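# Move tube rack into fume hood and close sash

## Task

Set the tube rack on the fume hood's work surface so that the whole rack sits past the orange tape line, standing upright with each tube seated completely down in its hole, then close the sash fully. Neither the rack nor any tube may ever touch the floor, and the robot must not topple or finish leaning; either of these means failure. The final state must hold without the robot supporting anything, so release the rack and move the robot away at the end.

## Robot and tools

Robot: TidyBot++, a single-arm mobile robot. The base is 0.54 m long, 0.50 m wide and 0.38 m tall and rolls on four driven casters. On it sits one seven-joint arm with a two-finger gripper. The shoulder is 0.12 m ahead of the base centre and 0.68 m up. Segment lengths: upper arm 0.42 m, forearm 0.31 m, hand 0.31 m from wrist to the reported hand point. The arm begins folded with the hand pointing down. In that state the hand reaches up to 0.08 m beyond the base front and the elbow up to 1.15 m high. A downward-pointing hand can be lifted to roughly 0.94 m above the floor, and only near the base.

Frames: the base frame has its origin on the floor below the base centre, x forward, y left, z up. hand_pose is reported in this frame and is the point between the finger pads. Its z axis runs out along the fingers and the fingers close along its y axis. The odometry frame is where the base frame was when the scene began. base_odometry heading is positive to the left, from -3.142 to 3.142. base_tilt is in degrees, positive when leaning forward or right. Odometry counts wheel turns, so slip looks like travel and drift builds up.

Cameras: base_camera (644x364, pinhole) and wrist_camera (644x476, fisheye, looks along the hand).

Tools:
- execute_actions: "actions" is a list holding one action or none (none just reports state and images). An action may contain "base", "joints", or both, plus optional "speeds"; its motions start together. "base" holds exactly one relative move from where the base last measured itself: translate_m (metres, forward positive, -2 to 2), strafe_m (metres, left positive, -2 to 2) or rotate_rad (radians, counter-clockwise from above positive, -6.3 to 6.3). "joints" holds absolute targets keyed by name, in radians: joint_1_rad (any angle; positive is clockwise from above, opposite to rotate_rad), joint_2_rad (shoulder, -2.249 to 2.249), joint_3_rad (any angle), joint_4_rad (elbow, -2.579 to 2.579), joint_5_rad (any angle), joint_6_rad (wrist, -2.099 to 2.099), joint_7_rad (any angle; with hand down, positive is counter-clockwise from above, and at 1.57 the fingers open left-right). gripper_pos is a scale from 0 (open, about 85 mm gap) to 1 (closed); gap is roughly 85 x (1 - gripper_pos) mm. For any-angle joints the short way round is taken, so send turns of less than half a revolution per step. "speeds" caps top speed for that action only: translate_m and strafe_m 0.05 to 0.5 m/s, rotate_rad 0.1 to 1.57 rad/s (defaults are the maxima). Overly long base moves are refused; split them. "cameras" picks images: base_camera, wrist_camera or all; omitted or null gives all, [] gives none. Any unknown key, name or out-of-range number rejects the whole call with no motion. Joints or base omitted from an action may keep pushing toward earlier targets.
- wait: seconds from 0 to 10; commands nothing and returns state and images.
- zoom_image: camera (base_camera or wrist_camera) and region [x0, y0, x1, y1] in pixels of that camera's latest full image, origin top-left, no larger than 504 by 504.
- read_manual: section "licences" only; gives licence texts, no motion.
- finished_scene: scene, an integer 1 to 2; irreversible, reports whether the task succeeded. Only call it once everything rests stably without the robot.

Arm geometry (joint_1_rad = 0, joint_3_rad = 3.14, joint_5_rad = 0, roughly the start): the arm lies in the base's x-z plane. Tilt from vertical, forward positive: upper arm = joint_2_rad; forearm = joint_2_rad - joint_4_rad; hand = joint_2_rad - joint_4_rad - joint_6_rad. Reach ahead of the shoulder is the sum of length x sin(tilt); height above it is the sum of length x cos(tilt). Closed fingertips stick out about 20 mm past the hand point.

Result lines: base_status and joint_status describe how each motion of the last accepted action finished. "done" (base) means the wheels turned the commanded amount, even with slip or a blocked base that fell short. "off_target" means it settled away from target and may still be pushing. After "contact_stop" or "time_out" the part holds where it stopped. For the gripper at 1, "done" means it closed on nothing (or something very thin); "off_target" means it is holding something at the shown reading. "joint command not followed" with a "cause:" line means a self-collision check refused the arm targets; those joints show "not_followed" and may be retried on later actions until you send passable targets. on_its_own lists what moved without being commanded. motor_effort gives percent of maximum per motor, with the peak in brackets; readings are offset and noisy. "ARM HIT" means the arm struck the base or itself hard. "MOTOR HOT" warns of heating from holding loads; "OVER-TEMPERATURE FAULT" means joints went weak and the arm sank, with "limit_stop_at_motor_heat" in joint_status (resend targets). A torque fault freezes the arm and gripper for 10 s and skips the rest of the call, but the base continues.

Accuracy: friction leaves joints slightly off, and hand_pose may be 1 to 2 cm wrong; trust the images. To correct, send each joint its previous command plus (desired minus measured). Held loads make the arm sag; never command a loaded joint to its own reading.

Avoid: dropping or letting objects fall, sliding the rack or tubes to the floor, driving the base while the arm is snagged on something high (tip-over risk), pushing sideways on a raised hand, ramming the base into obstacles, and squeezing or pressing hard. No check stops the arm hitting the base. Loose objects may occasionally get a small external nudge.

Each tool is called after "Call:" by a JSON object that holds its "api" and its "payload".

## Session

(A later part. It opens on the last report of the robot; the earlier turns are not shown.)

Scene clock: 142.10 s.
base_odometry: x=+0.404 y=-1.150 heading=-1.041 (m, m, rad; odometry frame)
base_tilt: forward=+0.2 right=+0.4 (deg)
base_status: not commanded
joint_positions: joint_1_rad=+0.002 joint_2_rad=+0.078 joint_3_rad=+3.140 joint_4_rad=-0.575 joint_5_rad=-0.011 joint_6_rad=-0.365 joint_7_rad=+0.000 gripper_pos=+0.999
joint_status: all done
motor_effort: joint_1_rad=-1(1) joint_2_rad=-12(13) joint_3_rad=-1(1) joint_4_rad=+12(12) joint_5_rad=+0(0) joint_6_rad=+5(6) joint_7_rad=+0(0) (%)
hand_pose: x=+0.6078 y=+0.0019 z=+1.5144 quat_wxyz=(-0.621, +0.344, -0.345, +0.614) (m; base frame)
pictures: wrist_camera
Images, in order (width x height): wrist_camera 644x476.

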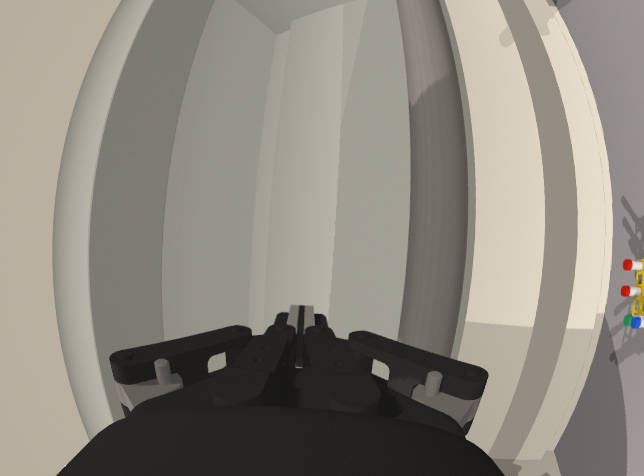

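Call:
{"api": "execute_actions", "payload": {"actions": [{"joints":{"joint_2_rad":0.1,"joint_4_rad":-0.6,"joint_6_rad":-0.75}}], "cameras": ["wrist_camera"]}}

Call:
{"api": "execute_actions", "payload": {"actions": [{"joints":{"joint_2_rad":0.07,"joint_4_rad":-0.75,"joint_6_rad":-0.95}}], "cameras": ["wrist_camera"]}}

Scene clock: 143.60 s.
base_odometry: x=+0.404 y=-1.150 heading=-1.041 (m, m, rad; odometry frame)
base_tilt: forward=+0.2 right=+0.4 (deg)
base_status: not commanded
joint_positions: joint_1_rad=+0.002 joint_2_rad=+0.028 joint_3_rad=+3.140 joint_4_rad=-0.536 joint_5_rad=-0.011 joint_6_rad=-0.666 joint_7_rad=+0.000 gripper_pos=+0.999
joint_status: joint_2_rad off_target (ended at +0.028, target +0.100); joint_4_rad off_target (ended at -0.536, target -0.600); joint_6_rad off_target (ended at -0.666, target -0.750)
motor_effort: joint_1_rad=-1(2) joint_2_rad=+1(12) joint_3_rad=-1(1) joint_4_rad=+2(11) joint_5_rad=+0(0) joint_6_rad=-3(12) joint_7_rad=+0(0) (%)
hand_pose: x=+0.5923 y=+0.0028 z=+1.4720 quat_wxyz=(-0.581, +0.408, -0.408, +0.574) (m; base frame)
pictures: wrist_camera
Images, in order (width x height): wrist_camera 644x476.

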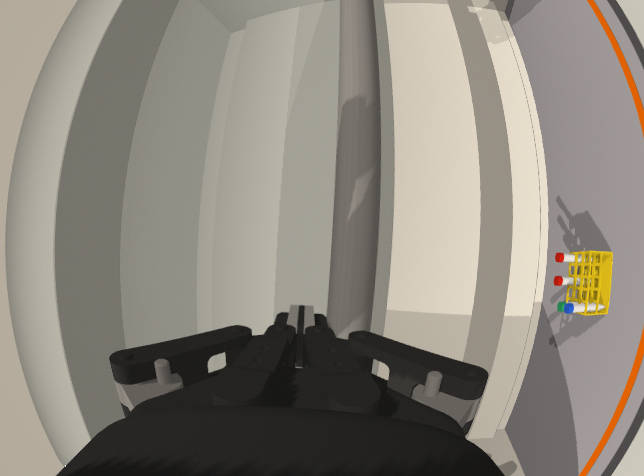

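Scene clock: 145.37 s.
base_odometry: x=+0.404 y=-1.150 heading=-1.041 (m, m, rad; odometry frame)
base_tilt: forward=+0.2 right=+0.4 (deg)
base_status: not commanded
joint_positions: joint_1_rad=+0.002 joint_2_rad=+0.079 joint_3_rad=+3.140 joint_4_rad=-0.755 joint_5_rad=-0.011 joint_6_rad=-0.937 joint_7_rad=+0.000 gripper_pos=+0.999
joint_status: all done
motor_effort: joint_1_rad=-1(2) joint_2_rad=-21(33) joint_3_rad=-1(1) joint_4_rad=+17(22) joint_5_rad=+0(0) joint_6_rad=+8(10) joint_7_rad=+0(0) (%)
hand_pose: x=+0.6902 y=+0.0033 z=+1.2505 quat_wxyz=(-0.451, +0.547, -0.548, +0.444) (m; base frame)
pictures: wrist_camera
Images, in order (width x height): wrist_camera 644x476.

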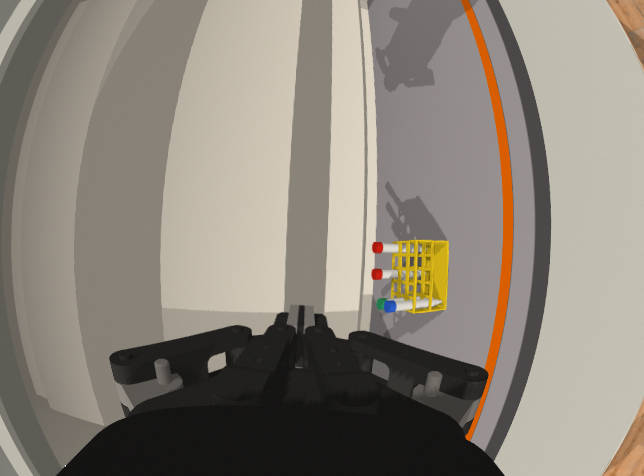

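Call:
{"api": "execute_actions", "payload": {"actions": [{"base":{"translate_m":-0.14}}], "cameras": []}}

Call:
{"api": "execute_actions", "payload": {"actions": [{"joints":{"joint_2_rad":0.12,"joint_4_rad":-0.63,"joint_6_rad":-0.44,"gripper_pos":0}}], "cameras": []}}

Call:
{"api": "execute_actions", "payload": {"actions": [{"base":{"translate_m":0.12},"speeds":{"translate_m":0.08}}], "cameras": ["wrist_camera"]}}

Call:
{"api": "execute_actions", "payload": {"actions": [{"joints":{"gripper_pos":1}}], "cameras": ["wrist_camera"]}}

Scene clock: 147.73 s.
base_odometry: x=+0.334 y=-1.029 heading=-1.041 (m, m, rad; odometry frame)
base_tilt: forward=+0.2 right=+0.4 (deg)
base_status: done
joint_positions: joint_1_rad=+0.002 joint_2_rad=+0.071 joint_3_rad=+3.140 joint_4_rad=-0.755 joint_5_rad=-0.011 joint_6_rad=-0.937 joint_7_rad=+0.000 gripper_pos=+0.999
joint_status: not commanded
motor_effort: joint_1_rad=-1(0) joint_2_rad=-21(27) joint_3_rad=-1(0) joint_4_rad=+17(19) joint_5_rad=+0(0) joint_6_rad=+8(8) joint_7_rad=+0(0) (%)
hand_pose: x=+0.6857 y=+0.0033 z=+1.2552 quat_wxyz=(-0.453, +0.545, -0.546, +0.446) (m; base frame)
pictures: none
No camera images: the call's "cameras" was empty. Leave "cameras" out to get every camera's image.

Scene clock: 149.00 s.
base_odometry: x=+0.334 y=-1.029 heading=-1.041 (m, m, rad; odometry frame)
base_tilt: forward=+0.2 right=+0.4 (deg)
base_status: not commanded
joint_positions: joint_1_rad=+0.002 joint_2_rad=+0.105 joint_3_rad=+3.140 joint_4_rad=-0.629 joint_5_rad=-0.011 joint_6_rad=-0.446 joint_7_rad=+0.000 gripper_pos=+0.000
joint_status: all done
motor_effort: joint_1_rad=-1(1) joint_2_rad=-20(24) joint_3_rad=-1(1) joint_4_rad=+15(19) joint_5_rad=+0(1) joint_6_rad=+7(9) joint_7_rad=+0(0) (%)
hand_pose: x=+0.6612 y=+0.0020 z=+1.4524 quat_wxyz=(-0.591, +0.392, -0.394, +0.584) (m; base frame)
pictures: none
No camera images: the call's "cameras" was empty. Leave "cameras" out to get every camera's image.

Scene clock: 151.00 s.
base_odometry: x=+0.394 y=-1.133 heading=-1.041 (m, m, rad; odometry frame)
base_tilt: forward=+0.2 right=+0.4 (deg)
base_status: done
joint_positions: joint_1_rad=+0.002 joint_2_rad=+0.112 joint_3_rad=+3.140 joint_4_rad=-0.629 joint_5_rad=-0.011 joint_6_rad=-0.446 joint_7_rad=+0.000 gripper_pos=+0.000
joint_status: not commanded
motor_effort: joint_1_rad=-1(2) joint_2_rad=-22(25) joint_3_rad=-1(2) joint_4_rad=+17(17) joint_5_rad=+0(0) joint_6_rad=+8(8) joint_7_rad=+0(0) (%)
hand_pose: x=+0.6668 y=+0.0020 z=+1.4485 quat_wxyz=(-0.590, +0.395, -0.396, +0.583) (m; base frame)
pictures: wrist_camera
Images, in order (width x height): wrist_camera 644x476.

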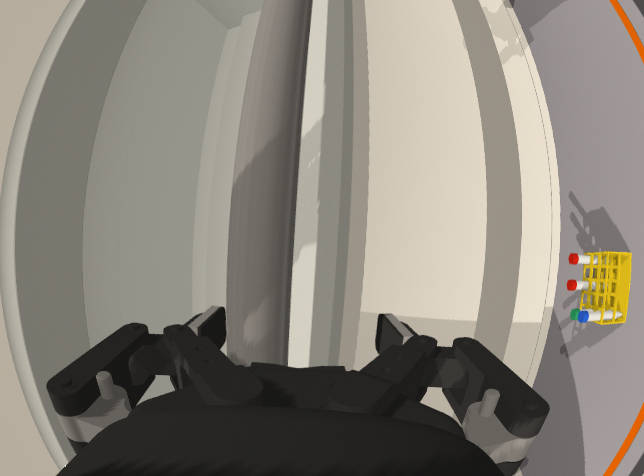

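Scene clock: 152.10 s.
base_odometry: x=+0.394 y=-1.132 heading=-1.041 (m, m, rad; odometry frame)
base_tilt: forward=+0.2 right=+0.4 (deg)
base_status: not commanded
joint_positions: joint_1_rad=+0.002 joint_2_rad=+0.091 joint_3_rad=+3.140 joint_4_rad=-0.626 joint_5_rad=-0.011 joint_6_rad=-0.489 joint_7_rad=-0.003 gripper_pos=+0.516
joint_status: gripper_pos off_target (ended at +0.516, target +1.000)
motor_effort: joint_1_rad=-1(0) joint_2_rad=-16(23) joint_3_rad=+0(1) joint_4_rad=+15(20) joint_5_rad=+1(4) joint_6_rad=+14(23) joint_7_rad=+2(4) (%)
hand_pose: x=+0.6549 y=+0.0022 z=+1.4487 quat_wxyz=(-0.587, +0.400, -0.402, +0.578) (m; base frame)
pictures: wrist_camera
Images, in order (width x height): wrist_camera 644x476.

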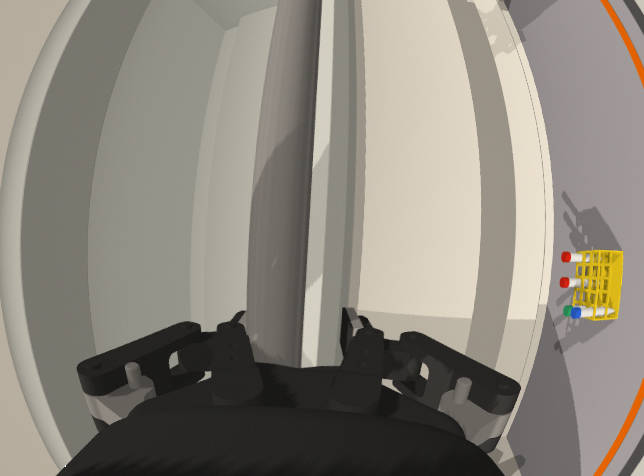

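Call:
{"api": "execute_actions", "payload": {"actions": [{"joints":{"joint_2_rad":0.032,"joint_4_rad":-0.86,"joint_6_rad":-0.36,"gripper_pos":1}}], "cameras": []}}

Call:
{"api": "execute_actions", "payload": {"actions": [{"joints":{"joint_2_rad":-0.04,"joint_4_rad":-1.18,"joint_6_rad":-0.13,"gripper_pos":1}}], "cameras": ["wrist_camera"]}}

Call:
{"api": "execute_actions", "payload": {"actions": [{"joints":{"joint_2_rad":-0.11,"joint_4_rad":-1.51,"joint_6_rad":0.14,"gripper_pos":1}}], "cameras": ["wrist_camera"]}}

Scene clock: 154.17 s.
base_odometry: x=+0.394 y=-1.132 heading=-1.041 (m, m, rad; odometry frame)
base_tilt: forward=+0.2 right=+0.4 (deg)
base_status: not commanded
joint_positions: joint_1_rad=+0.002 joint_2_rad=+0.018 joint_3_rad=+3.140 joint_4_rad=-0.824 joint_5_rad=-0.011 joint_6_rad=-0.386 joint_7_rad=-0.003 gripper_pos=+0.529
joint_status: gripper_pos off_target (ended at +0.529, target +1.000); the others done
motor_effort: joint_1_rad=+0(0) joint_2_rad=-12(16) joint_3_rad=+0(0) joint_4_rad=+11(14) joint_5_rad=+1(2) joint_6_rad=+9(14) joint_7_rad=+0(2) (%)
hand_pose: x=+0.6545 y=+0.0019 z=+1.4161 quat_wxyz=(-0.582, +0.406, -0.409, +0.573) (m; base frame)
pictures: none
No camera images: the call's "cameras" was empty. Leave "cameras" out to get every camera's image.

Scene clock: 155.63 s.
base_odometry: x=+0.394 y=-1.132 heading=-1.041 (m, m, rad; odometry frame)
base_tilt: forward=+0.2 right=+0.4 (deg)
base_status: not commanded
joint_positions: joint_1_rad=+0.002 joint_2_rad=-0.080 joint_3_rad=+3.140 joint_4_rad=-1.148 joint_5_rad=-0.011 joint_6_rad=-0.172 joint_7_rad=-0.003 gripper_pos=+0.535
joint_status: joint_2_rad off_target (ended at -0.080, target -0.040); gripper_pos off_target (ended at +0.535, target +1.000); the others done
motor_effort: joint_1_rad=+2(2) joint_2_rad=-5(12) joint_3_rad=+2(2) joint_4_rad=+14(16) joint_5_rad=+1(2) joint_6_rad=+10(11) joint_7_rad=+0(1) (%)
hand_pose: x=+0.6555 y=+0.0014 z=+1.3537 quat_wxyz=(-0.579, +0.408, -0.413, +0.571) (m; base frame)
pictures: wrist_camera
Images, in order (width x height): wrist_camera 644x476.

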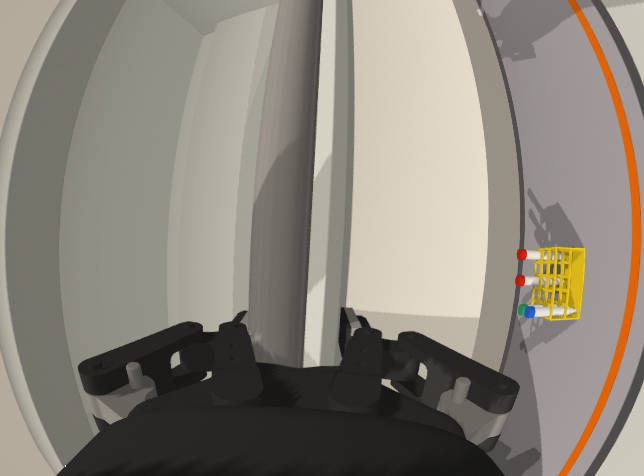

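Scene clock: 157.23 s.
base_odometry: x=+0.394 y=-1.132 heading=-1.041 (m, m, rad; odometry frame)
base_tilt: forward=+0.2 right=+0.4 (deg)
base_status: not commanded
joint_positions: joint_1_rad=+0.001 joint_2_rad=-0.154 joint_3_rad=+3.140 joint_4_rad=-1.496 joint_5_rad=-0.011 joint_6_rad=+0.089 joint_7_rad=-0.003 gripper_pos=+0.542
joint_status: joint_2_rad off_target (ended at -0.154, target -0.110); gripper_pos off_target (ended at +0.542, target +1.000); the others done
motor_effort: joint_1_rad=+2(2) joint_2_rad=-3(8) joint_3_rad=+3(2) joint_4_rad=+19(19) joint_5_rad=+0(2) joint_6_rad=+13(14) joint_7_rad=+0(1) (%)
hand_pose: x=+0.6562 y=+0.0010 z=+1.2662 quat_wxyz=(-0.577, +0.411, -0.418, +0.569) (m; base frame)
pictures: wrist_camera
Images, in order (width x height): wrist_camera 644x476.

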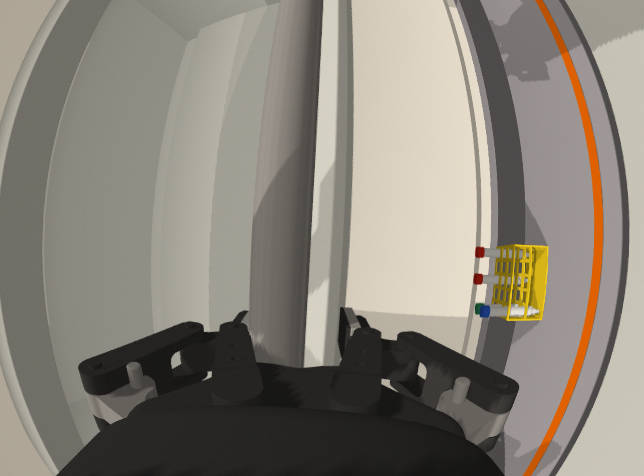

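Call:
{"api": "execute_actions", "payload": {"actions": [{"joints":{"joint_2_rad":-0.15,"joint_4_rad":-1.85,"joint_6_rad":0.47,"gripper_pos":1}}], "cameras": []}}

Call:
{"api": "execute_actions", "payload": {"actions": [{"joints":{"joint_2_rad":-0.11,"joint_4_rad":-2.06,"joint_6_rad":0.75,"gripper_pos":1}}], "cameras": ["wrist_camera"]}}

Call:
{"api": "execute_actions", "payload": {"actions": [{"joints":{"gripper_pos":0.2}}], "cameras": []}}

Call:
{"api": "execute_actions", "payload": {"actions": [{"base":{"translate_m":-0.12}}], "cameras": ["wrist_camera"]}}

Scene clock: 160.17 s.
base_odometry: x=+0.394 y=-1.132 heading=-1.041 (m, m, rad; odometry frame)
base_tilt: forward=+0.2 right=+0.4 (deg)
base_status: not commanded
joint_positions: joint_1_rad=+0.000 joint_2_rad=-0.177 joint_3_rad=+3.140 joint_4_rad=-1.861 joint_5_rad=-0.011 joint_6_rad=+0.416 joint_7_rad=-0.003 gripper_pos=+0.552
joint_status: gripper_pos off_target (ended at +0.552, target +1.000); the others done
motor_effort: joint_1_rad=+2(2) joint_2_rad=-6(11) joint_3_rad=+3(3) joint_4_rad=+24(25) joint_5_rad=-1(1) joint_6_rad=+13(16) joint_7_rad=+0(2) (%)
hand_pose: x=+0.6543 y=+0.0004 z=+1.1536 quat_wxyz=(-0.573, +0.415, -0.423, +0.567) (m; base frame)
pictures: none
No camera images: the call's "cameras" was empty. Leave "cameras" out to get every camera's image.

Scene clock: 161.87 s.
base_odometry: x=+0.394 y=-1.132 heading=-1.041 (m, m, rad; odometry frame)
base_tilt: forward=+0.2 right=+0.4 (deg)
base_status: not commanded
joint_positions: joint_1_rad=+0.000 joint_2_rad=-0.140 joint_3_rad=+3.140 joint_4_rad=-2.046 joint_5_rad=-0.011 joint_6_rad=+0.675 joint_7_rad=-0.003 gripper_pos=+0.552
joint_status: joint_6_rad off_target (ended at +0.675, target +0.750); gripper_pos off_target (ended at +0.552, target +1.000); the others done
motor_effort: joint_1_rad=+2(2) joint_2_rad=-15(15) joint_3_rad=+2(2) joint_4_rad=+19(23) joint_5_rad=-1(1) joint_6_rad=+15(18) joint_7_rad=+0(1) (%)
hand_pose: x=+0.6506 y=+0.0000 z=+1.0990 quat_wxyz=(-0.580, +0.404, -0.412, +0.575) (m; base frame)
pictures: wrist_camera
Images, in order (width x height): wrist_camera 644x476.

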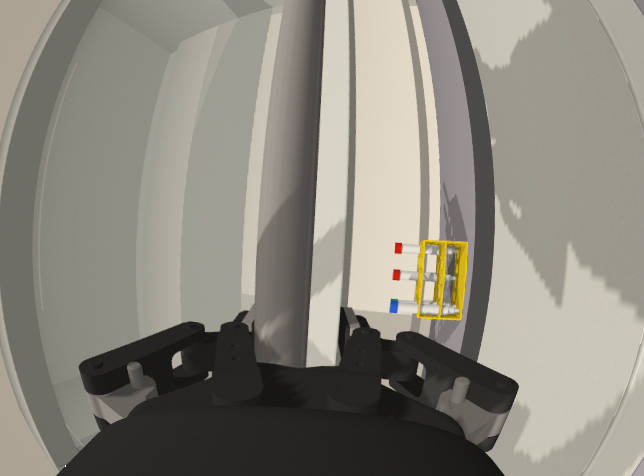

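Scene clock: 162.87 s.
base_odometry: x=+0.394 y=-1.132 heading=-1.041 (m, m, rad; odometry frame)
base_tilt: forward=+0.2 right=+0.4 (deg)
base_status: not commanded
joint_positions: joint_1_rad=+0.000 joint_2_rad=-0.128 joint_3_rad=+3.140 joint_4_rad=-2.051 joint_5_rad=-0.011 joint_6_rad=+0.727 joint_7_rad=-0.003 gripper_pos=+0.200
joint_status: all done
motor_effort: joint_1_rad=-1(2) joint_2_rad=-17(20) joint_3_rad=-1(2) joint_4_rad=+20(21) joint_5_rad=+0(1) joint_6_rad=+7(15) joint_7_rad=+0(1) (%)
hand_pose: x=+0.6499 y=-0.0003 z=+1.1050 quat_wxyz=(-0.587, +0.394, -0.402, +0.582) (m; base frame)
pictures: none
No camera images: the call's "cameras" was empty. Leave "cameras" out to get every camera's image.

Scene clock: 164.23 s.
base_odometry: x=+0.334 y=-1.029 heading=-1.041 (m, m, rad; odometry frame)
base_tilt: forward=+0.2 right=+0.4 (deg)
base_status: done
joint_positions: joint_1_rad=+0.000 joint_2_rad=-0.123 joint_3_rad=+3.140 joint_4_rad=-2.052 joint_5_rad=-0.011 joint_6_rad=+0.727 joint_7_rad=-0.003 gripper_pos=+0.200
joint_status: not commanded
motor_effort: joint_1_rad=-1(2) joint_2_rad=-16(20) joint_3_rad=-1(1) joint_4_rad=+20(21) joint_5_rad=+0(0) joint_6_rad=+7(8) joint_7_rad=+0(0) (%)
hand_pose: x=+0.6522 y=-0.0003 z=+1.1014 quat_wxyz=(-0.585, +0.396, -0.404, +0.581) (m; base frame)
pictures: wrist_camera
Images, in order (width x height): wrist_camera 644x476.

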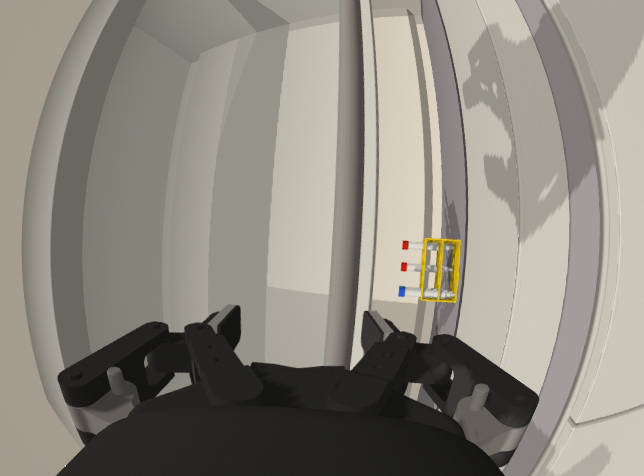

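Call:
{"api": "execute_actions", "payload": {"actions": [{"joints":{"joint_2_rad":-0.10,"joint_4_rad":-1.27,"joint_6_rad":-0.58,"gripper_pos":1}}], "cameras": []}}

Call:
{"api": "execute_actions", "payload": {"actions": [{"base":{"translate_m":0.115},"speeds":{"translate_m":0.08}}], "cameras": ["wrist_camera"]}}

Call:
{"api": "execute_actions", "payload": {"actions": [{"joints":{"joint_2_rad":-0.13,"joint_4_rad":-1.62,"joint_6_rad":-0.32}}], "cameras": ["wrist_camera"]}}

Scene clock: 167.63 s.
base_odometry: x=+0.334 y=-1.029 heading=-1.041 (m, m, rad; odometry frame)
base_tilt: forward=+0.2 right=+0.4 (deg)
base_status: not commanded
joint_positions: joint_1_rad=+0.000 joint_2_rad=-0.123 joint_3_rad=+3.140 joint_4_rad=-1.279 joint_5_rad=-0.011 joint_6_rad=-0.557 joint_7_rad=-0.003 gripper_pos=+0.999
joint_status: all done
motor_effort: joint_1_rad=-1(1) joint_2_rad=-16(19) joint_3_rad=-1(1) joint_4_rad=+19(21) joint_5_rad=+0(0) joint_6_rad=+8(8) joint_7_rad=+0(0) (%)
hand_pose: x=+0.6634 y=+0.0038 z=+1.1818 quat_wxyz=(-0.468, +0.533, -0.536, +0.459) (m; base frame)
pictures: none
No camera images: the call's "cameras" was empty. Leave "cameras" out to get every camera's image.

Scene clock: 169.50 s.
base_odometry: x=+0.392 y=-1.128 heading=-1.041 (m, m, rad; odometry frame)
base_tilt: forward=+0.2 right=+0.4 (deg)
base_status: done
joint_positions: joint_1_rad=+0.000 joint_2_rad=-0.120 joint_3_rad=+3.140 joint_4_rad=-1.277 joint_5_rad=-0.011 joint_6_rad=-0.562 joint_7_rad=-0.003 gripper_pos=+0.999
joint_status: not commanded
motor_effort: joint_1_rad=-1(1) joint_2_rad=-13(19) joint_3_rad=-1(1) joint_4_rad=+19(21) joint_5_rad=+0(0) joint_6_rad=+9(10) joint_7_rad=+0(1) (%)
hand_pose: x=+0.6646 y=+0.0039 z=+1.1795 quat_wxyz=(-0.466, +0.534, -0.537, +0.457) (m; base frame)
pictures: wrist_camera
Images, in order (width x height): wrist_camera 644x476.

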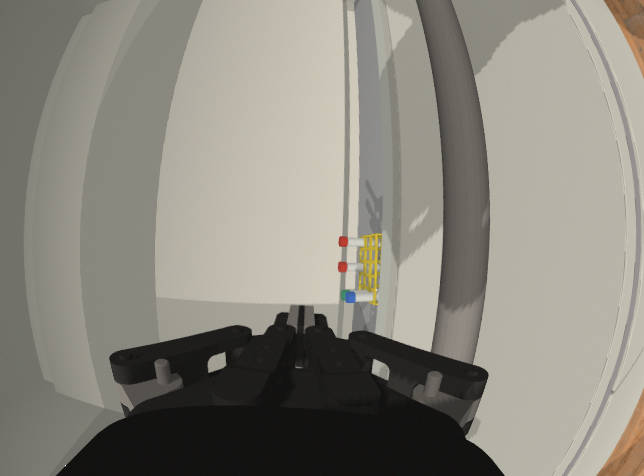

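Scene clock: 170.97 s.
base_odometry: x=+0.392 y=-1.128 heading=-1.041 (m, m, rad; odometry frame)
base_tilt: forward=+0.2 right=+0.4 (deg)
base_status: not commanded
joint_positions: joint_1_rad=+0.000 joint_2_rad=-0.182 joint_3_rad=+3.140 joint_4_rad=-1.537 joint_5_rad=-0.011 joint_6_rad=-0.285 joint_7_rad=-0.003 gripper_pos=+0.999
joint_status: joint_2_rad off_target (ended at -0.182, target -0.130); joint_4_rad off_target (ended at -1.537, target -1.620); the others done
motor_effort: joint_1_rad=-1(0) joint_2_rad=-1(14) joint_3_rad=-1(1) joint_4_rad=+9(20) joint_5_rad=+0(1) joint_6_rad=-1(9) joint_7_rad=+1(1) (%)
hand_pose: x=+0.6604 y=+0.0030 z=+1.1412 quat_wxyz=(-0.487, +0.515, -0.520, +0.478) (m; base frame)
pictures: wrist_camera
Images, in order (width x height): wrist_camera 644x476.

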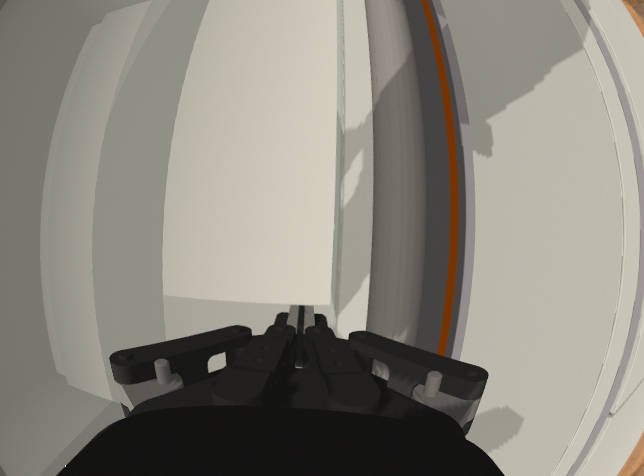

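Call:
{"api": "execute_actions", "payload": {"actions": [{"joints":{"joint_2_rad":-0.09,"joint_4_rad":-1.80,"joint_6_rad":-0.25}}], "cameras": ["wrist_camera"]}}

Scene clock: 172.37 s.
base_odometry: x=+0.392 y=-1.128 heading=-1.041 (m, m, rad; odometry frame)
base_tilt: forward=+0.2 right=+0.4 (deg)
base_status: not commanded
joint_positions: joint_1_rad=+0.000 joint_2_rad=-0.223 joint_3_rad=+3.140 joint_4_rad=-1.660 joint_5_rad=-0.011 joint_6_rad=-0.162 joint_7_rad=-0.003 gripper_pos=+0.999
joint_status: joint_2_rad off_target (ended at -0.223, target -0.090); joint_4_rad off_target (ended at -1.660, target -1.800); joint_6_rad off_target (ended at -0.162, target -0.250)
motor_effort: joint_1_rad=-1(2) joint_2_rad=+11(17) joint_3_rad=-1(2) joint_4_rad=-2(7) joint_5_rad=+1(1) joint_6_rad=-8(12) joint_7_rad=+0(0) (%)
hand_pose: x=+0.6487 y=+0.0026 z=+1.1254 quat_wxyz=(-0.497, +0.504, -0.510, +0.489) (m; base frame)
pictures: wrist_camera
Images, in order (width x height): wrist_camera 644x476.

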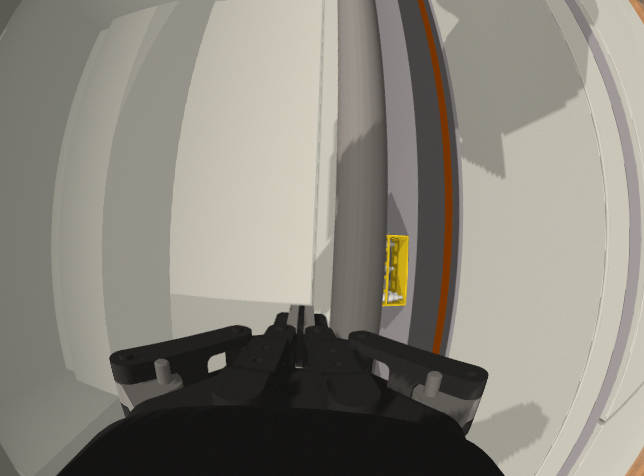

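Call:
{"api": "execute_actions", "payload": {"actions": [{"joints":{"joint_2_rad":-0.22,"joint_4_rad":-1.6,"joint_6_rad":-0.1},"base":{"translate_m":-0.1}}], "cameras": []}}

Call:
{"api": "execute_actions", "payload": {"actions": [{"joints":{"joint_2_rad":-0.14,"joint_4_rad":-1.693,"joint_6_rad":-0.02,"gripper_pos":0.3}}], "cameras": ["wrist_camera"]}}

Scene clock: 174.53 s.
base_odometry: x=+0.341 y=-1.042 heading=-1.041 (m, m, rad; odometry frame)
base_tilt: forward=+0.2 right=+0.4 (deg)
base_status: done
joint_positions: joint_1_rad=+0.000 joint_2_rad=-0.212 joint_3_rad=+3.140 joint_4_rad=-1.607 joint_5_rad=-0.011 joint_6_rad=-0.122 joint_7_rad=-0.003 gripper_pos=+0.999
joint_status: all done
motor_effort: joint_1_rad=-2(2) joint_2_rad=-15(19) joint_3_rad=-1(2) joint_4_rad=+21(23) joint_5_rad=+1(0) joint_6_rad=+8(10) joint_7_rad=+0(0) (%)
hand_pose: x=+0.6506 y=+0.0025 z=+1.1653 quat_wxyz=(-0.518, +0.483, -0.489, +0.509) (m; base frame)
pictures: none
No camera images: the call's "cameras" was empty. Leave "cameras" out to get every camera's image.

Scene clock: 175.53 s.
base_odometry: x=+0.341 y=-1.042 heading=-1.041 (m, m, rad; odometry frame)
base_tilt: forward=+0.2 right=+0.4 (deg)
base_status: not commanded
joint_positions: joint_1_rad=+0.000 joint_2_rad=-0.150 joint_3_rad=+3.140 joint_4_rad=-1.690 joint_5_rad=-0.011 joint_6_rad=-0.046 joint_7_rad=-0.003 gripper_pos=+0.300
joint_status: all done
motor_effort: joint_1_rad=-1(1) joint_2_rad=-17(21) joint_3_rad=-1(1) joint_4_rad=+21(23) joint_5_rad=+0(1) joint_6_rad=+8(9) joint_7_rad=+0(0) (%)
hand_pose: x=+0.6818 y=+0.0022 z=+1.1027 quat_wxyz=(-0.500, +0.501, -0.507, +0.492) (m; base frame)
pictures: wrist_camera
Images, in order (width x height): wrist_camera 644x476.

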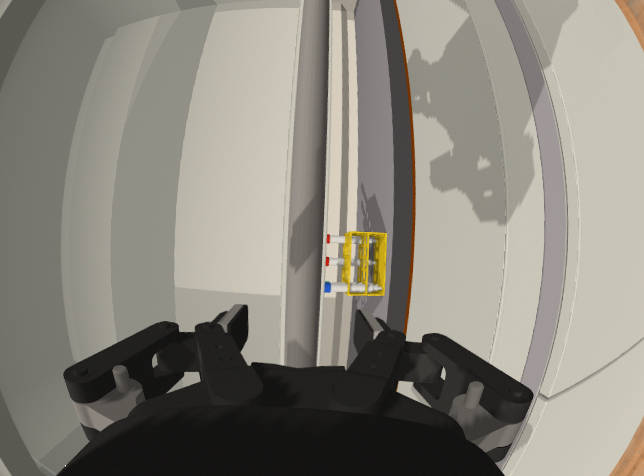

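Call:
{"api": "execute_actions", "payload": {"actions": [{"base":{"translate_m":0.075},"speeds":{"translate_m":0.06},"joints":{"gripper_pos":0.4}}], "cameras": []}}

Call:
{"api": "execute_actions", "payload": {"actions": [{"joints":{"gripper_pos":1}}], "cameras": ["wrist_camera"]}}

Call:
{"api": "execute_actions", "payload": {"actions": [{"joints":{"joint_2_rad":-0.10,"joint_4_rad":-1.92,"joint_6_rad":0.15,"gripper_pos":1}}], "cameras": ["wrist_camera"]}}

Scene clock: 178.00 s.
base_odometry: x=+0.379 y=-1.106 heading=-1.041 (m, m, rad; odometry frame)
base_tilt: forward=+0.2 right=+0.4 (deg)
base_status: done
joint_positions: joint_1_rad=+0.000 joint_2_rad=-0.148 joint_3_rad=+3.140 joint_4_rad=-1.690 joint_5_rad=-0.011 joint_6_rad=-0.045 joint_7_rad=-0.003 gripper_pos=+0.400
joint_status: all done
motor_effort: joint_1_rad=-1(1) joint_2_rad=-17(20) joint_3_rad=-1(1) joint_4_rad=+21(22) joint_5_rad=+0(0) joint_6_rad=+8(9) joint_7_rad=+0(0) (%)
hand_pose: x=+0.6823 y=+0.0022 z=+1.1024 quat_wxyz=(-0.500, +0.501, -0.507, +0.492) (m; base frame)
pictures: none
No camera images: the call's "cameras" was empty. Leave "cameras" out to get every camera's image.

Scene clock: 178.87 s.
base_odometry: x=+0.379 y=-1.106 heading=-1.041 (m, m, rad; odometry frame)
base_tilt: forward=+0.2 right=+0.4 (deg)
base_status: not commanded
joint_positions: joint_1_rad=+0.000 joint_2_rad=-0.151 joint_3_rad=+3.140 joint_4_rad=-1.699 joint_5_rad=-0.011 joint_6_rad=-0.035 joint_7_rad=-0.003 gripper_pos=+0.756
joint_status: gripper_pos off_target (ended at +0.756, target +1.000)
motor_effort: joint_1_rad=-1(2) joint_2_rad=-12(20) joint_3_rad=-1(2) joint_4_rad=+24(37) joint_5_rad=+0(1) joint_6_rad=+10(17) joint_7_rad=+0(0) (%)
hand_pose: x=+0.6813 y=+0.0022 z=+1.1011 quat_wxyz=(-0.501, +0.500, -0.506, +0.493) (m; base frame)
pictures: wrist_camera
Images, in order (width x height): wrist_camera 644x476.

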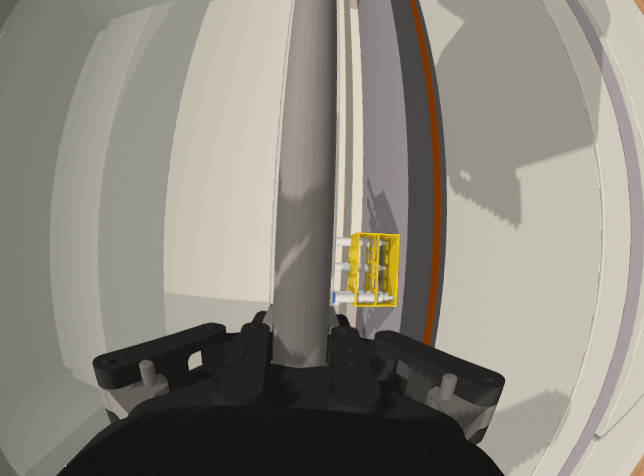

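Scene clock: 180.10 s.
base_odometry: x=+0.379 y=-1.106 heading=-1.041 (m, m, rad; odometry frame)
base_tilt: forward=+0.2 right=+0.4 (deg)
base_status: not commanded
joint_positions: joint_1_rad=+0.000 joint_2_rad=-0.148 joint_3_rad=+3.140 joint_4_rad=-1.805 joint_5_rad=-0.011 joint_6_rad=+0.188 joint_7_rad=-0.003 gripper_pos=+0.757
joint_status: joint_2_rad off_target (ended at -0.148, target -0.100); joint_4_rad off_target (ended at -1.805, target -1.920); gripper_pos off_target (ended at +0.757, target +1.000); the others done
motor_effort: joint_1_rad=+2(2) joint_2_rad=-12(16) joint_3_rad=+2(1) joint_4_rad=+2(23) joint_5_rad=-1(0) joint_6_rad=-1(9) joint_7_rad=+0(0) (%)
hand_pose: x=+0.6796 y=+0.0015 z=+1.1025 quat_wxyz=(-0.528, +0.470, -0.477, +0.521) (m; base frame)
pictures: wrist_camera
Images, in order (width x height): wrist_camera 644x476.

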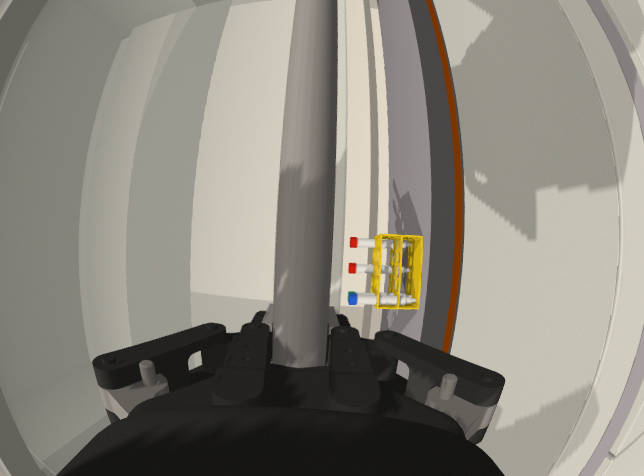

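Call:
{"api": "execute_actions", "payload": {"actions": [{"joints":{"joint_2_rad":0.0,"joint_4_rad":-1.98,"joint_6_rad":0.0,"gripper_pos":1}}], "cameras": ["wrist_camera"]}}

Scene clock: 182.43 s.
base_odometry: x=+0.379 y=-1.106 heading=-1.041 (m, m, rad; odometry frame)
base_tilt: forward=+0.2 right=+0.4 (deg)
base_status: not commanded
joint_positions: joint_1_rad=+0.000 joint_2_rad=-0.142 joint_3_rad=+3.140 joint_4_rad=-1.847 joint_5_rad=-0.011 joint_6_rad=+0.141 joint_7_rad=-0.003 gripper_pos=+0.757
joint_status: joint_2_rad off_target (ended at -0.142, target +0.000); joint_4_rad off_target (ended at -1.847, target -1.980); joint_6_rad off_target (ended at +0.141, target +0.000); gripper_pos off_target (ended at +0.757, target +1.000)
motor_effort: joint_1_rad=+1(2) joint_2_rad=+5(12) joint_3_rad=+1(2) joint_4_rad=-1(8) joint_5_rad=+0(0) joint_6_rad=-9(13) joint_7_rad=+0(0) (%)
hand_pose: x=+0.6821 y=+0.0016 z=+1.0590 quat_wxyz=(-0.505, +0.494, -0.501, +0.499) (m; base frame)
pictures: wrist_camera
Images, in order (width x height): wrist_camera 644x476.

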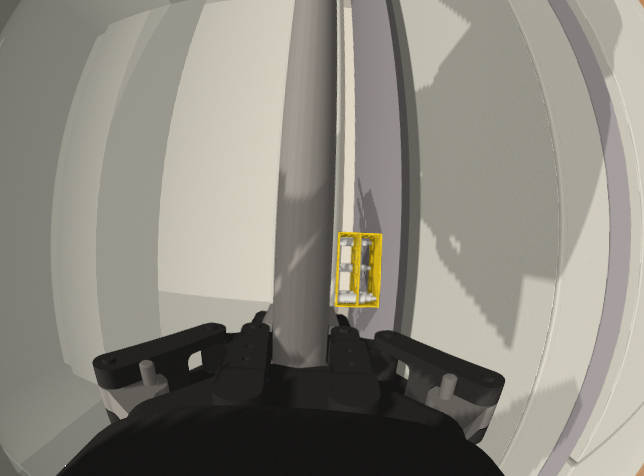

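Call:
{"api": "execute_actions", "payload": {"actions": [{"joints":{"joint_2_rad":0.04,"joint_4_rad":-2.10,"joint_6_rad":0.16,"gripper_pos":1}}], "cameras": []}}

Call:
{"api": "execute_actions", "payload": {"actions": [{"joints":{"joint_2_rad":0.09,"joint_4_rad":-2.20,"joint_6_rad":0.30,"gripper_pos":1}}], "cameras": ["wrist_camera"]}}

Scene clock: 184.10 s.
base_odometry: x=+0.379 y=-1.106 heading=-1.041 (m, m, rad; odometry frame)
base_tilt: forward=+0.2 right=+0.4 (deg)
base_status: not commanded
joint_positions: joint_1_rad=-0.001 joint_2_rad=-0.129 joint_3_rad=+3.140 joint_4_rad=-1.929 joint_5_rad=-0.011 joint_6_rad=+0.273 joint_7_rad=-0.003 gripper_pos=+0.760
joint_status: joint_2_rad off_target (ended at -0.129, target +0.040); joint_4_rad off_target (ended at -1.929, target -2.100); joint_6_rad off_target (ended at +0.273, target +0.160); gripper_pos off_target (ended at +0.760, target +1.000)
motor_effort: joint_1_rad=+2(3) joint_2_rad=+12(12) joint_3_rad=+2(2) joint_4_rad=-12(16) joint_5_rad=+1(2) joint_6_rad=-10(13) joint_7_rad=+1(3) (%)
hand_pose: x=+0.6819 y=+0.0014 z=+1.0413 quat_wxyz=(-0.514, +0.485, -0.493, +0.508) (m; base frame)
pictures: none
No camera images: the call's "cameras" was empty. Leave "cameras" out to get every camera's image.

Scene clock: 185.03 s.
base_odometry: x=+0.379 y=-1.106 heading=-1.041 (m, m, rad; odometry frame)
base_tilt: forward=+0.2 right=+0.4 (deg)
base_status: not commanded
joint_positions: joint_1_rad=-0.001 joint_2_rad=-0.115 joint_3_rad=+3.140 joint_4_rad=-1.977 joint_5_rad=-0.011 joint_6_rad=+0.408 joint_7_rad=-0.003 gripper_pos=+0.760
joint_status: joint_2_rad off_target (ended at -0.115, target +0.090); joint_4_rad off_target (ended at -1.977, target -2.200); joint_6_rad off_target (ended at +0.408, target +0.300); gripper_pos off_target (ended at +0.760, target +1.000)
motor_effort: joint_1_rad=+2(2) joint_2_rad=+17(17) joint_3_rad=+2(2) joint_4_rad=-17(17) joint_5_rad=+0(1) joint_6_rad=-11(11) joint_7_rad=+1(2) (%)
hand_pose: x=+0.6808 y=+0.0012 z=+1.0458 quat_wxyz=(-0.531, +0.466, -0.474, +0.525) (m; base frame)
pictures: wrist_camera
Images, in order (width x height): wrist_camera 644x476.

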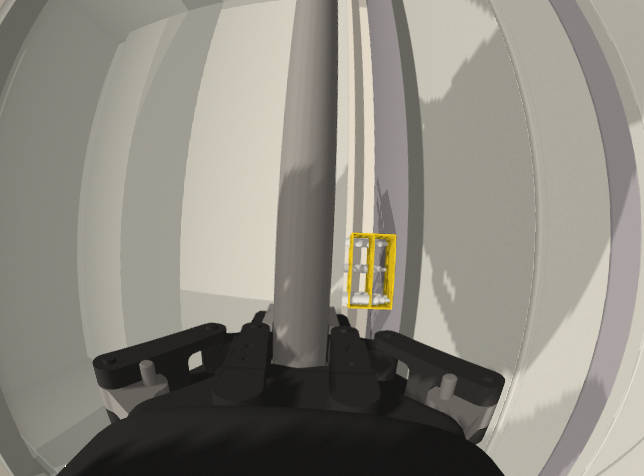

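Call:
{"api": "execute_actions", "payload": {"actions": [{"joints":{"joint_2_rad":-0.12,"joint_4_rad":-1.78,"joint_6_rad":0.0,"gripper_pos":1}}], "cameras": []}}

Call:
{"api": "execute_actions", "payload": {"actions": [{"joints":{"joint_2_rad":-0.09,"joint_4_rad":-1.62,"joint_6_rad":-0.40,"gripper_pos":1}}], "cameras": []}}

Call:
{"api": "execute_actions", "payload": {"actions": [{"joints":{"joint_2_rad":0.05,"joint_4_rad":-1.86,"joint_6_rad":-0.42,"gripper_pos":1}}], "cameras": ["wrist_camera"]}}

Scene clock: 187.60 s.
base_odometry: x=+0.379 y=-1.106 heading=-1.041 (m, m, rad; odometry frame)
base_tilt: forward=+0.2 right=+0.4 (deg)
base_status: not commanded
joint_positions: joint_1_rad=-0.001 joint_2_rad=-0.145 joint_3_rad=+3.140 joint_4_rad=-1.820 joint_5_rad=-0.011 joint_6_rad=+0.037 joint_7_rad=-0.003 gripper_pos=+0.760
joint_status: joint_4_rad off_target (ended at -1.820, target -1.780); gripper_pos off_target (ended at +0.760, target +1.000); the others done
motor_effort: joint_1_rad=-4(2) joint_2_rad=-7(17) joint_3_rad=-4(2) joint_4_rad=+26(25) joint_5_rad=+1(1) joint_6_rad=+6(11) joint_7_rad=+0(2) (%)
hand_pose: x=+0.6814 y=+0.0023 z=+1.0444 quat_wxyz=(-0.487, +0.513, -0.520, +0.479) (m; base frame)
pictures: none
No camera images: the call's "cameras" was empty. Leave "cameras" out to get every camera's image.

Scene clock: 188.70 s.
base_odometry: x=+0.379 y=-1.106 heading=-1.041 (m, m, rad; odometry frame)
base_tilt: forward=+0.2 right=+0.4 (deg)
base_status: not commanded
joint_positions: joint_1_rad=+0.000 joint_2_rad=-0.130 joint_3_rad=+3.140 joint_4_rad=-1.619 joint_5_rad=-0.011 joint_6_rad=-0.354 joint_7_rad=-0.003 gripper_pos=+0.760
joint_status: joint_2_rad off_target (ended at -0.130, target -0.090); gripper_pos off_target (ended at +0.760, target +1.000); the others done
motor_effort: joint_1_rad=-5(5) joint_2_rad=-13(14) joint_3_rad=-4(5) joint_4_rad=+19(25) joint_5_rad=-1(1) joint_6_rad=+4(7) joint_7_rad=-1(1) (%)
hand_pose: x=+0.6777 y=+0.0030 z=+1.0411 quat_wxyz=(-0.432, +0.560, -0.566, +0.423) (m; base frame)
pictures: none
No camera images: the call's "cameras" was empty. Leave "cameras" out to get every camera's image.

Scene clock: 190.57 s.
base_odometry: x=+0.379 y=-1.106 heading=-1.041 (m, m, rad; odometry frame)
base_tilt: forward=+0.2 right=+0.4 (deg)
base_status: not commanded
joint_positions: joint_1_rad=+0.000 joint_2_rad=-0.127 joint_3_rad=+3.140 joint_4_rad=-1.699 joint_5_rad=-0.011 joint_6_rad=-0.285 joint_7_rad=-0.003 gripper_pos=+0.760
joint_status: joint_2_rad off_target (ended at -0.127, target +0.050); joint_4_rad off_target (ended at -1.699, target -1.860); joint_6_rad off_target (ended at -0.285, target -0.420); gripper_pos off_target (ended at +0.760, target +1.000)
motor_effort: joint_1_rad=-3(5) joint_2_rad=+16(19) joint_3_rad=-3(5) joint_4_rad=-8(20) joint_5_rad=-1(2) joint_6_rad=-14(16) joint_7_rad=+0(2) (%)
hand_pose: x=+0.6785 y=+0.0028 z=+1.0113 quat_wxyz=(-0.428, +0.563, -0.569, +0.420) (m; base frame)
pictures: wrist_camera
Images, in order (width x height): wrist_camera 644x476.

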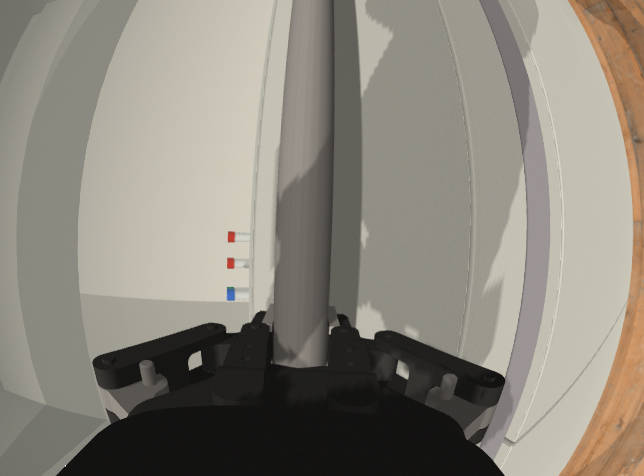

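Progress. One more push with more tilt.

Call:
{"api": "execute_actions", "payload": {"actions": [{"joints":{"joint_2_rad":0.11,"joint_4_rad":-1.84,"joint_6_rad":-0.62,"gripper_pos":1}}], "cameras": ["wrist_camera"]}}

Scene clock: 191.73 s.
base_odometry: x=+0.379 y=-1.106 heading=-1.041 (m, m, rad; odometry frame)
base_tilt: forward=+0.2 right=+0.4 (deg)
base_status: not commanded
joint_positions: joint_1_rad=+0.001 joint_2_rad=-0.112 joint_3_rad=+3.140 joint_4_rad=-1.637 joint_5_rad=-0.011 joint_6_rad=-0.404 joint_7_rad=-0.003 gripper_pos=+0.760
joint_status: joint_2_rad off_target (ended at -0.112, target +0.110); joint_4_rad off_target (ended at -1.637, target -1.840); joint_6_rad off_target (ended at -0.404, target -0.620); gripper_pos off_target (ended at +0.760, target +1.000)
motor_effort: joint_1_rad=-4(4) joint_2_rad=+19(21) joint_3_rad=-3(4) joint_4_rad=-17(20) joint_5_rad=-1(1) joint_6_rad=-20(22) joint_7_rad=+0(1) (%)
hand_pose: x=+0.6775 y=+0.0030 z=+1.0053 quat_wxyz=(-0.407, +0.578, -0.584, +0.399) (m; base frame)
pictures: wrist_camera
Images, in order (width x height): wrist_camera 644x476.

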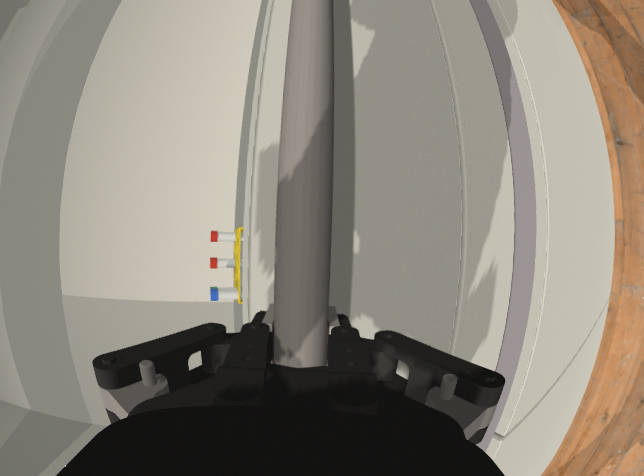

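Call:
{"api": "execute_actions", "payload": {"actions": [{"joints":{"joint_2_rad":-0.112,"joint_4_rad":-1.64,"joint_6_rad":-0.40}}], "cameras": []}}

Call:
{"api": "execute_actions", "payload": {"actions": [{"joints":{"gripper_pos":0.6}}], "cameras": []}}

Call:
{"api": "execute_actions", "payload": {"actions": [{"base":{"translate_m":-0.06},"speeds":{"translate_m":0.06}}], "cameras": []}}

Call:
{"api": "execute_actions", "payload": {"actions": [{"base":{"translate_m":-0.2},"joints":{"joint_4_rad":-1.85,"joint_6_rad":0.17}}], "cameras": ["wrist_camera"]}}

Call:
{"api": "zoom_image", "payload": {"camera": "wrist_camera", "region": [230,100,430,300]}}

Scene clock: 193.77 s.
base_odometry: x=+0.379 y=-1.106 heading=-1.041 (m, m, rad; odometry frame)
base_tilt: forward=+0.2 right=+0.4 (deg)
base_status: not commanded
joint_positions: joint_1_rad=+0.001 joint_2_rad=-0.114 joint_3_rad=+3.140 joint_4_rad=-1.635 joint_5_rad=-0.011 joint_6_rad=-0.403 joint_7_rad=-0.003 gripper_pos=+0.760
joint_status: all done
motor_effort: joint_1_rad=-4(4) joint_2_rad=-13(20) joint_3_rad=-4(4) joint_4_rad=+18(19) joint_5_rad=-1(1) joint_6_rad=+5(19) joint_7_rad=+0(1) (%)
hand_pose: x=+0.6770 y=+0.0030 z=+1.0079 quat_wxyz=(-0.408, +0.577, -0.583, +0.400) (m; base frame)
pictures: none
No camera images: the call's "cameras" was empty. Leave "cameras" out to get every camera's image.

Scene clock: 194.53 s.
base_odometry: x=+0.379 y=-1.106 heading=-1.041 (m, m, rad; odometry frame)
base_tilt: forward=+0.2 right=+0.4 (deg)
base_status: not commanded
joint_positions: joint_1_rad=+0.001 joint_2_rad=-0.119 joint_3_rad=+3.140 joint_4_rad=-1.633 joint_5_rad=-0.011 joint_6_rad=-0.403 joint_7_rad=-0.003 gripper_pos=+0.600
joint_status: all done
motor_effort: joint_1_rad=-1(5) joint_2_rad=-15(16) joint_3_rad=-1(4) joint_4_rad=+20(21) joint_5_rad=+0(1) joint_6_rad=+7(10) joint_7_rad=+0(0) (%)
hand_pose: x=+0.6758 y=+0.0030 z=+1.0118 quat_wxyz=(-0.410, +0.576, -0.581, +0.402) (m; base frame)
pictures: none
No camera images: the call's "cameras" was empty. Leave "cameras" out to get every camera's image.

Scene clock: 196.00 s.
base_odometry: x=+0.349 y=-1.055 heading=-1.041 (m, m, rad; odometry frame)
base_tilt: forward=+0.2 right=+0.4 (deg)
base_status: done
joint_positions: joint_1_rad=+0.001 joint_2_rad=-0.118 joint_3_rad=+3.140 joint_4_rad=-1.638 joint_5_rad=-0.011 joint_6_rad=-0.398 joint_7_rad=-0.003 gripper_pos=+0.600
joint_status: not commanded
motor_effort: joint_1_rad=-2(2) joint_2_rad=-17(20) joint_3_rad=-1(2) joint_4_rad=+20(22) joint_5_rad=+0(0) joint_6_rad=+8(8) joint_7_rad=+0(1) (%)
hand_pose: x=+0.6761 y=+0.0030 z=+1.0097 quat_wxyz=(-0.410, +0.576, -0.582, +0.402) (m; base frame)
pictures: none
No camera images: the call's "cameras" was empty. Leave "cameras" out to get every camera's image.

Scene clock: 197.63 s.
base_odometry: x=+0.248 y=-0.882 heading=-1.041 (m, m, rad; odometry frame)
base_tilt: forward=+0.2 right=+0.4 (deg)
base_status: done
joint_positions: joint_1_rad=+0.001 joint_2_rad=-0.119 joint_3_rad=+3.140 joint_4_rad=-1.841 joint_5_rad=-0.011 joint_6_rad=+0.150 joint_7_rad=-0.003 gripper_pos=+0.600
joint_status: all done
motor_effort: joint_1_rad=-1(1) joint_2_rad=-18(21) joint_3_rad=-1(0) joint_4_rad=+21(23) joint_5_rad=+0(0) joint_6_rad=+8(9) joint_7_rad=+0(1) (%)
hand_pose: x=+0.6910 y=+0.0012 z=+1.0518 quat_wxyz=(-0.503, +0.497, -0.504, +0.496) (m; base frame)
pictures: wrist_camera
Images, in order (width x height): wrist_camera 644x476.

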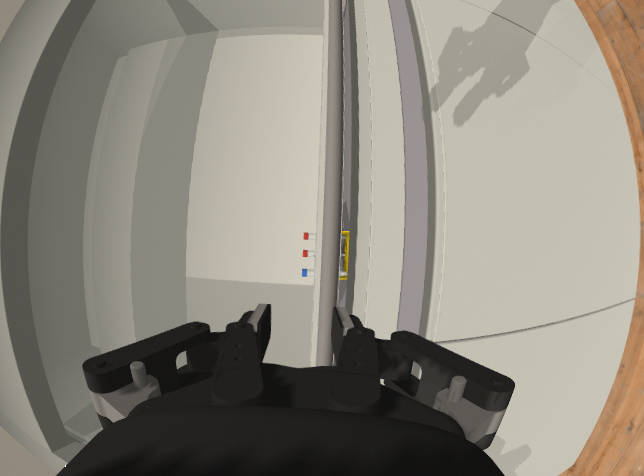

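Region (230, 100, 430, 300) of wrist_camera's 644x476 image, scaled by 2.520.

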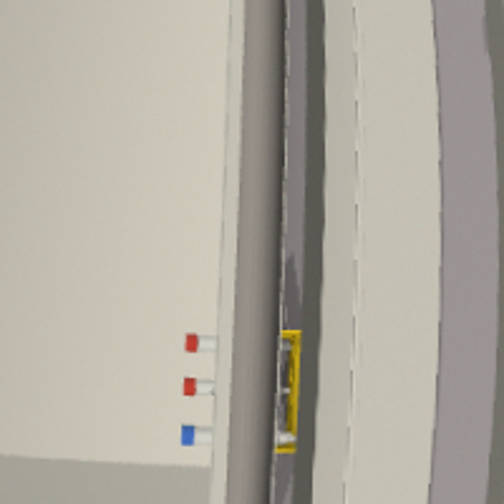

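Call:
{"api": "execute_actions", "payload": {"actions": [{"base":{"translate_m":0.15},"joints":{"joint_2_rad":-0.095,"joint_4_rad":-1.46,"joint_6_rad":-0.514,"joint_7_rad":1.57,"gripper_pos":1}}], "cameras": []}}

Call:
{"api": "execute_actions", "payload": {"actions": [{"base":{"translate_m":0.125},"speeds":{"translate_m":0.06}}], "cameras": ["wrist_camera"]}}

Call:
{"api": "execute_actions", "payload": {"actions": [{"joints":{"joint_2_rad":0.08,"joint_4_rad":-1.75,"joint_6_rad":-0.60}}], "cameras": ["wrist_camera"]}}

Scene clock: 201.07 s.
base_odometry: x=+0.323 y=-1.012 heading=-1.041 (m, m, rad; odometry frame)
base_tilt: forward=+0.2 right=+0.4 (deg)
base_status: done
joint_positions: joint_1_rad=+0.001 joint_2_rad=-0.107 joint_3_rad=+3.140 joint_4_rad=-1.468 joint_5_rad=-0.011 joint_6_rad=-0.491 joint_7_rad=+1.549 gripper_pos=+0.999
joint_status: all done
motor_effort: joint_1_rad=-1(1) joint_2_rad=-19(22) joint_3_rad=-1(0) joint_4_rad=+20(22) joint_5_rad=+0(0) joint_6_rad=+8(9) joint_7_rad=+0(1) (%)
hand_pose: x=+0.6808 y=+0.0033 z=+1.0793 quat_wxyz=(-0.012, +0.799, -0.011, +0.601) (m; base frame)
pictures: none
No camera images: the call's "cameras" was empty. Leave "cameras" out to get every camera's image.

Scene clock: 203.60 s.
base_odometry: x=+0.386 y=-1.120 heading=-1.041 (m, m, rad; odometry frame)
base_tilt: forward=+0.2 right=+0.4 (deg)
base_status: done
joint_positions: joint_1_rad=+0.001 joint_2_rad=-0.127 joint_3_rad=+3.140 joint_4_rad=-1.471 joint_5_rad=-0.011 joint_6_rad=-0.521 joint_7_rad=+1.549 gripper_pos=+0.999
joint_status: not commanded
motor_effort: joint_1_rad=-2(1) joint_2_rad=-12(20) joint_3_rad=-1(0) joint_4_rad=+23(23) joint_5_rad=+0(0) joint_6_rad=+12(13) joint_7_rad=+0(0) (%)
hand_pose: x=+0.6700 y=+0.0034 z=+1.0797 quat_wxyz=(-0.012, +0.803, -0.011, +0.596) (m; base frame)
pictures: wrist_camera
Images, in order (width x height): wrist_camera 644x476.

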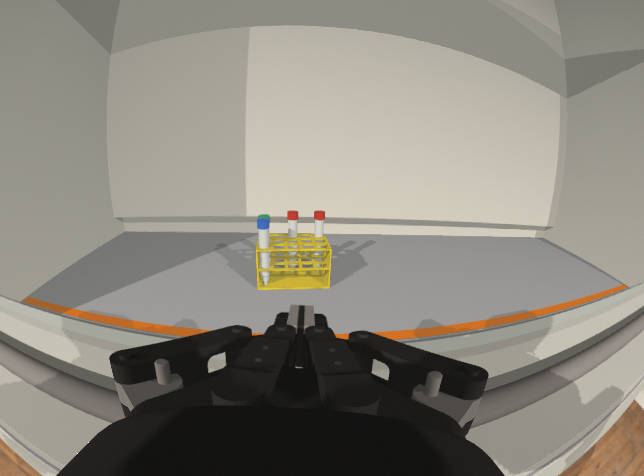

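Scene clock: 205.23 s.
base_odometry: x=+0.386 y=-1.119 heading=-1.041 (m, m, rad; odometry frame)
base_tilt: forward=+0.2 right=+0.4 (deg)
base_status: not commanded
joint_positions: joint_1_rad=+0.001 joint_2_rad=-0.123 joint_3_rad=+3.140 joint_4_rad=-1.579 joint_5_rad=-0.011 joint_6_rad=-0.474 joint_7_rad=+1.549 gripper_pos=+0.999
joint_status: joint_2_rad off_target (ended at -0.123, target +0.080); joint_4_rad off_target (ended at -1.579, target -1.750); joint_6_rad off_target (ended at -0.474, target -0.600)
motor_effort: joint_1_rad=-1(1) joint_2_rad=+21(23) joint_3_rad=+0(0) joint_4_rad=-9(24) joint_5_rad=+0(1) joint_6_rad=-13(14) joint_7_rad=+0(1) (%)
hand_pose: x=+0.6712 y=+0.0033 z=+1.0260 quat_wxyz=(-0.011, +0.822, -0.011, +0.569) (m; base frame)
pictures: wrist_camera
Images, in order (width x height): wrist_camera 644x476.

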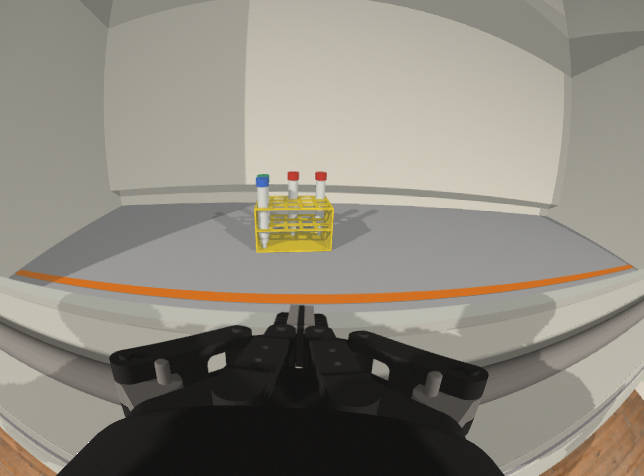

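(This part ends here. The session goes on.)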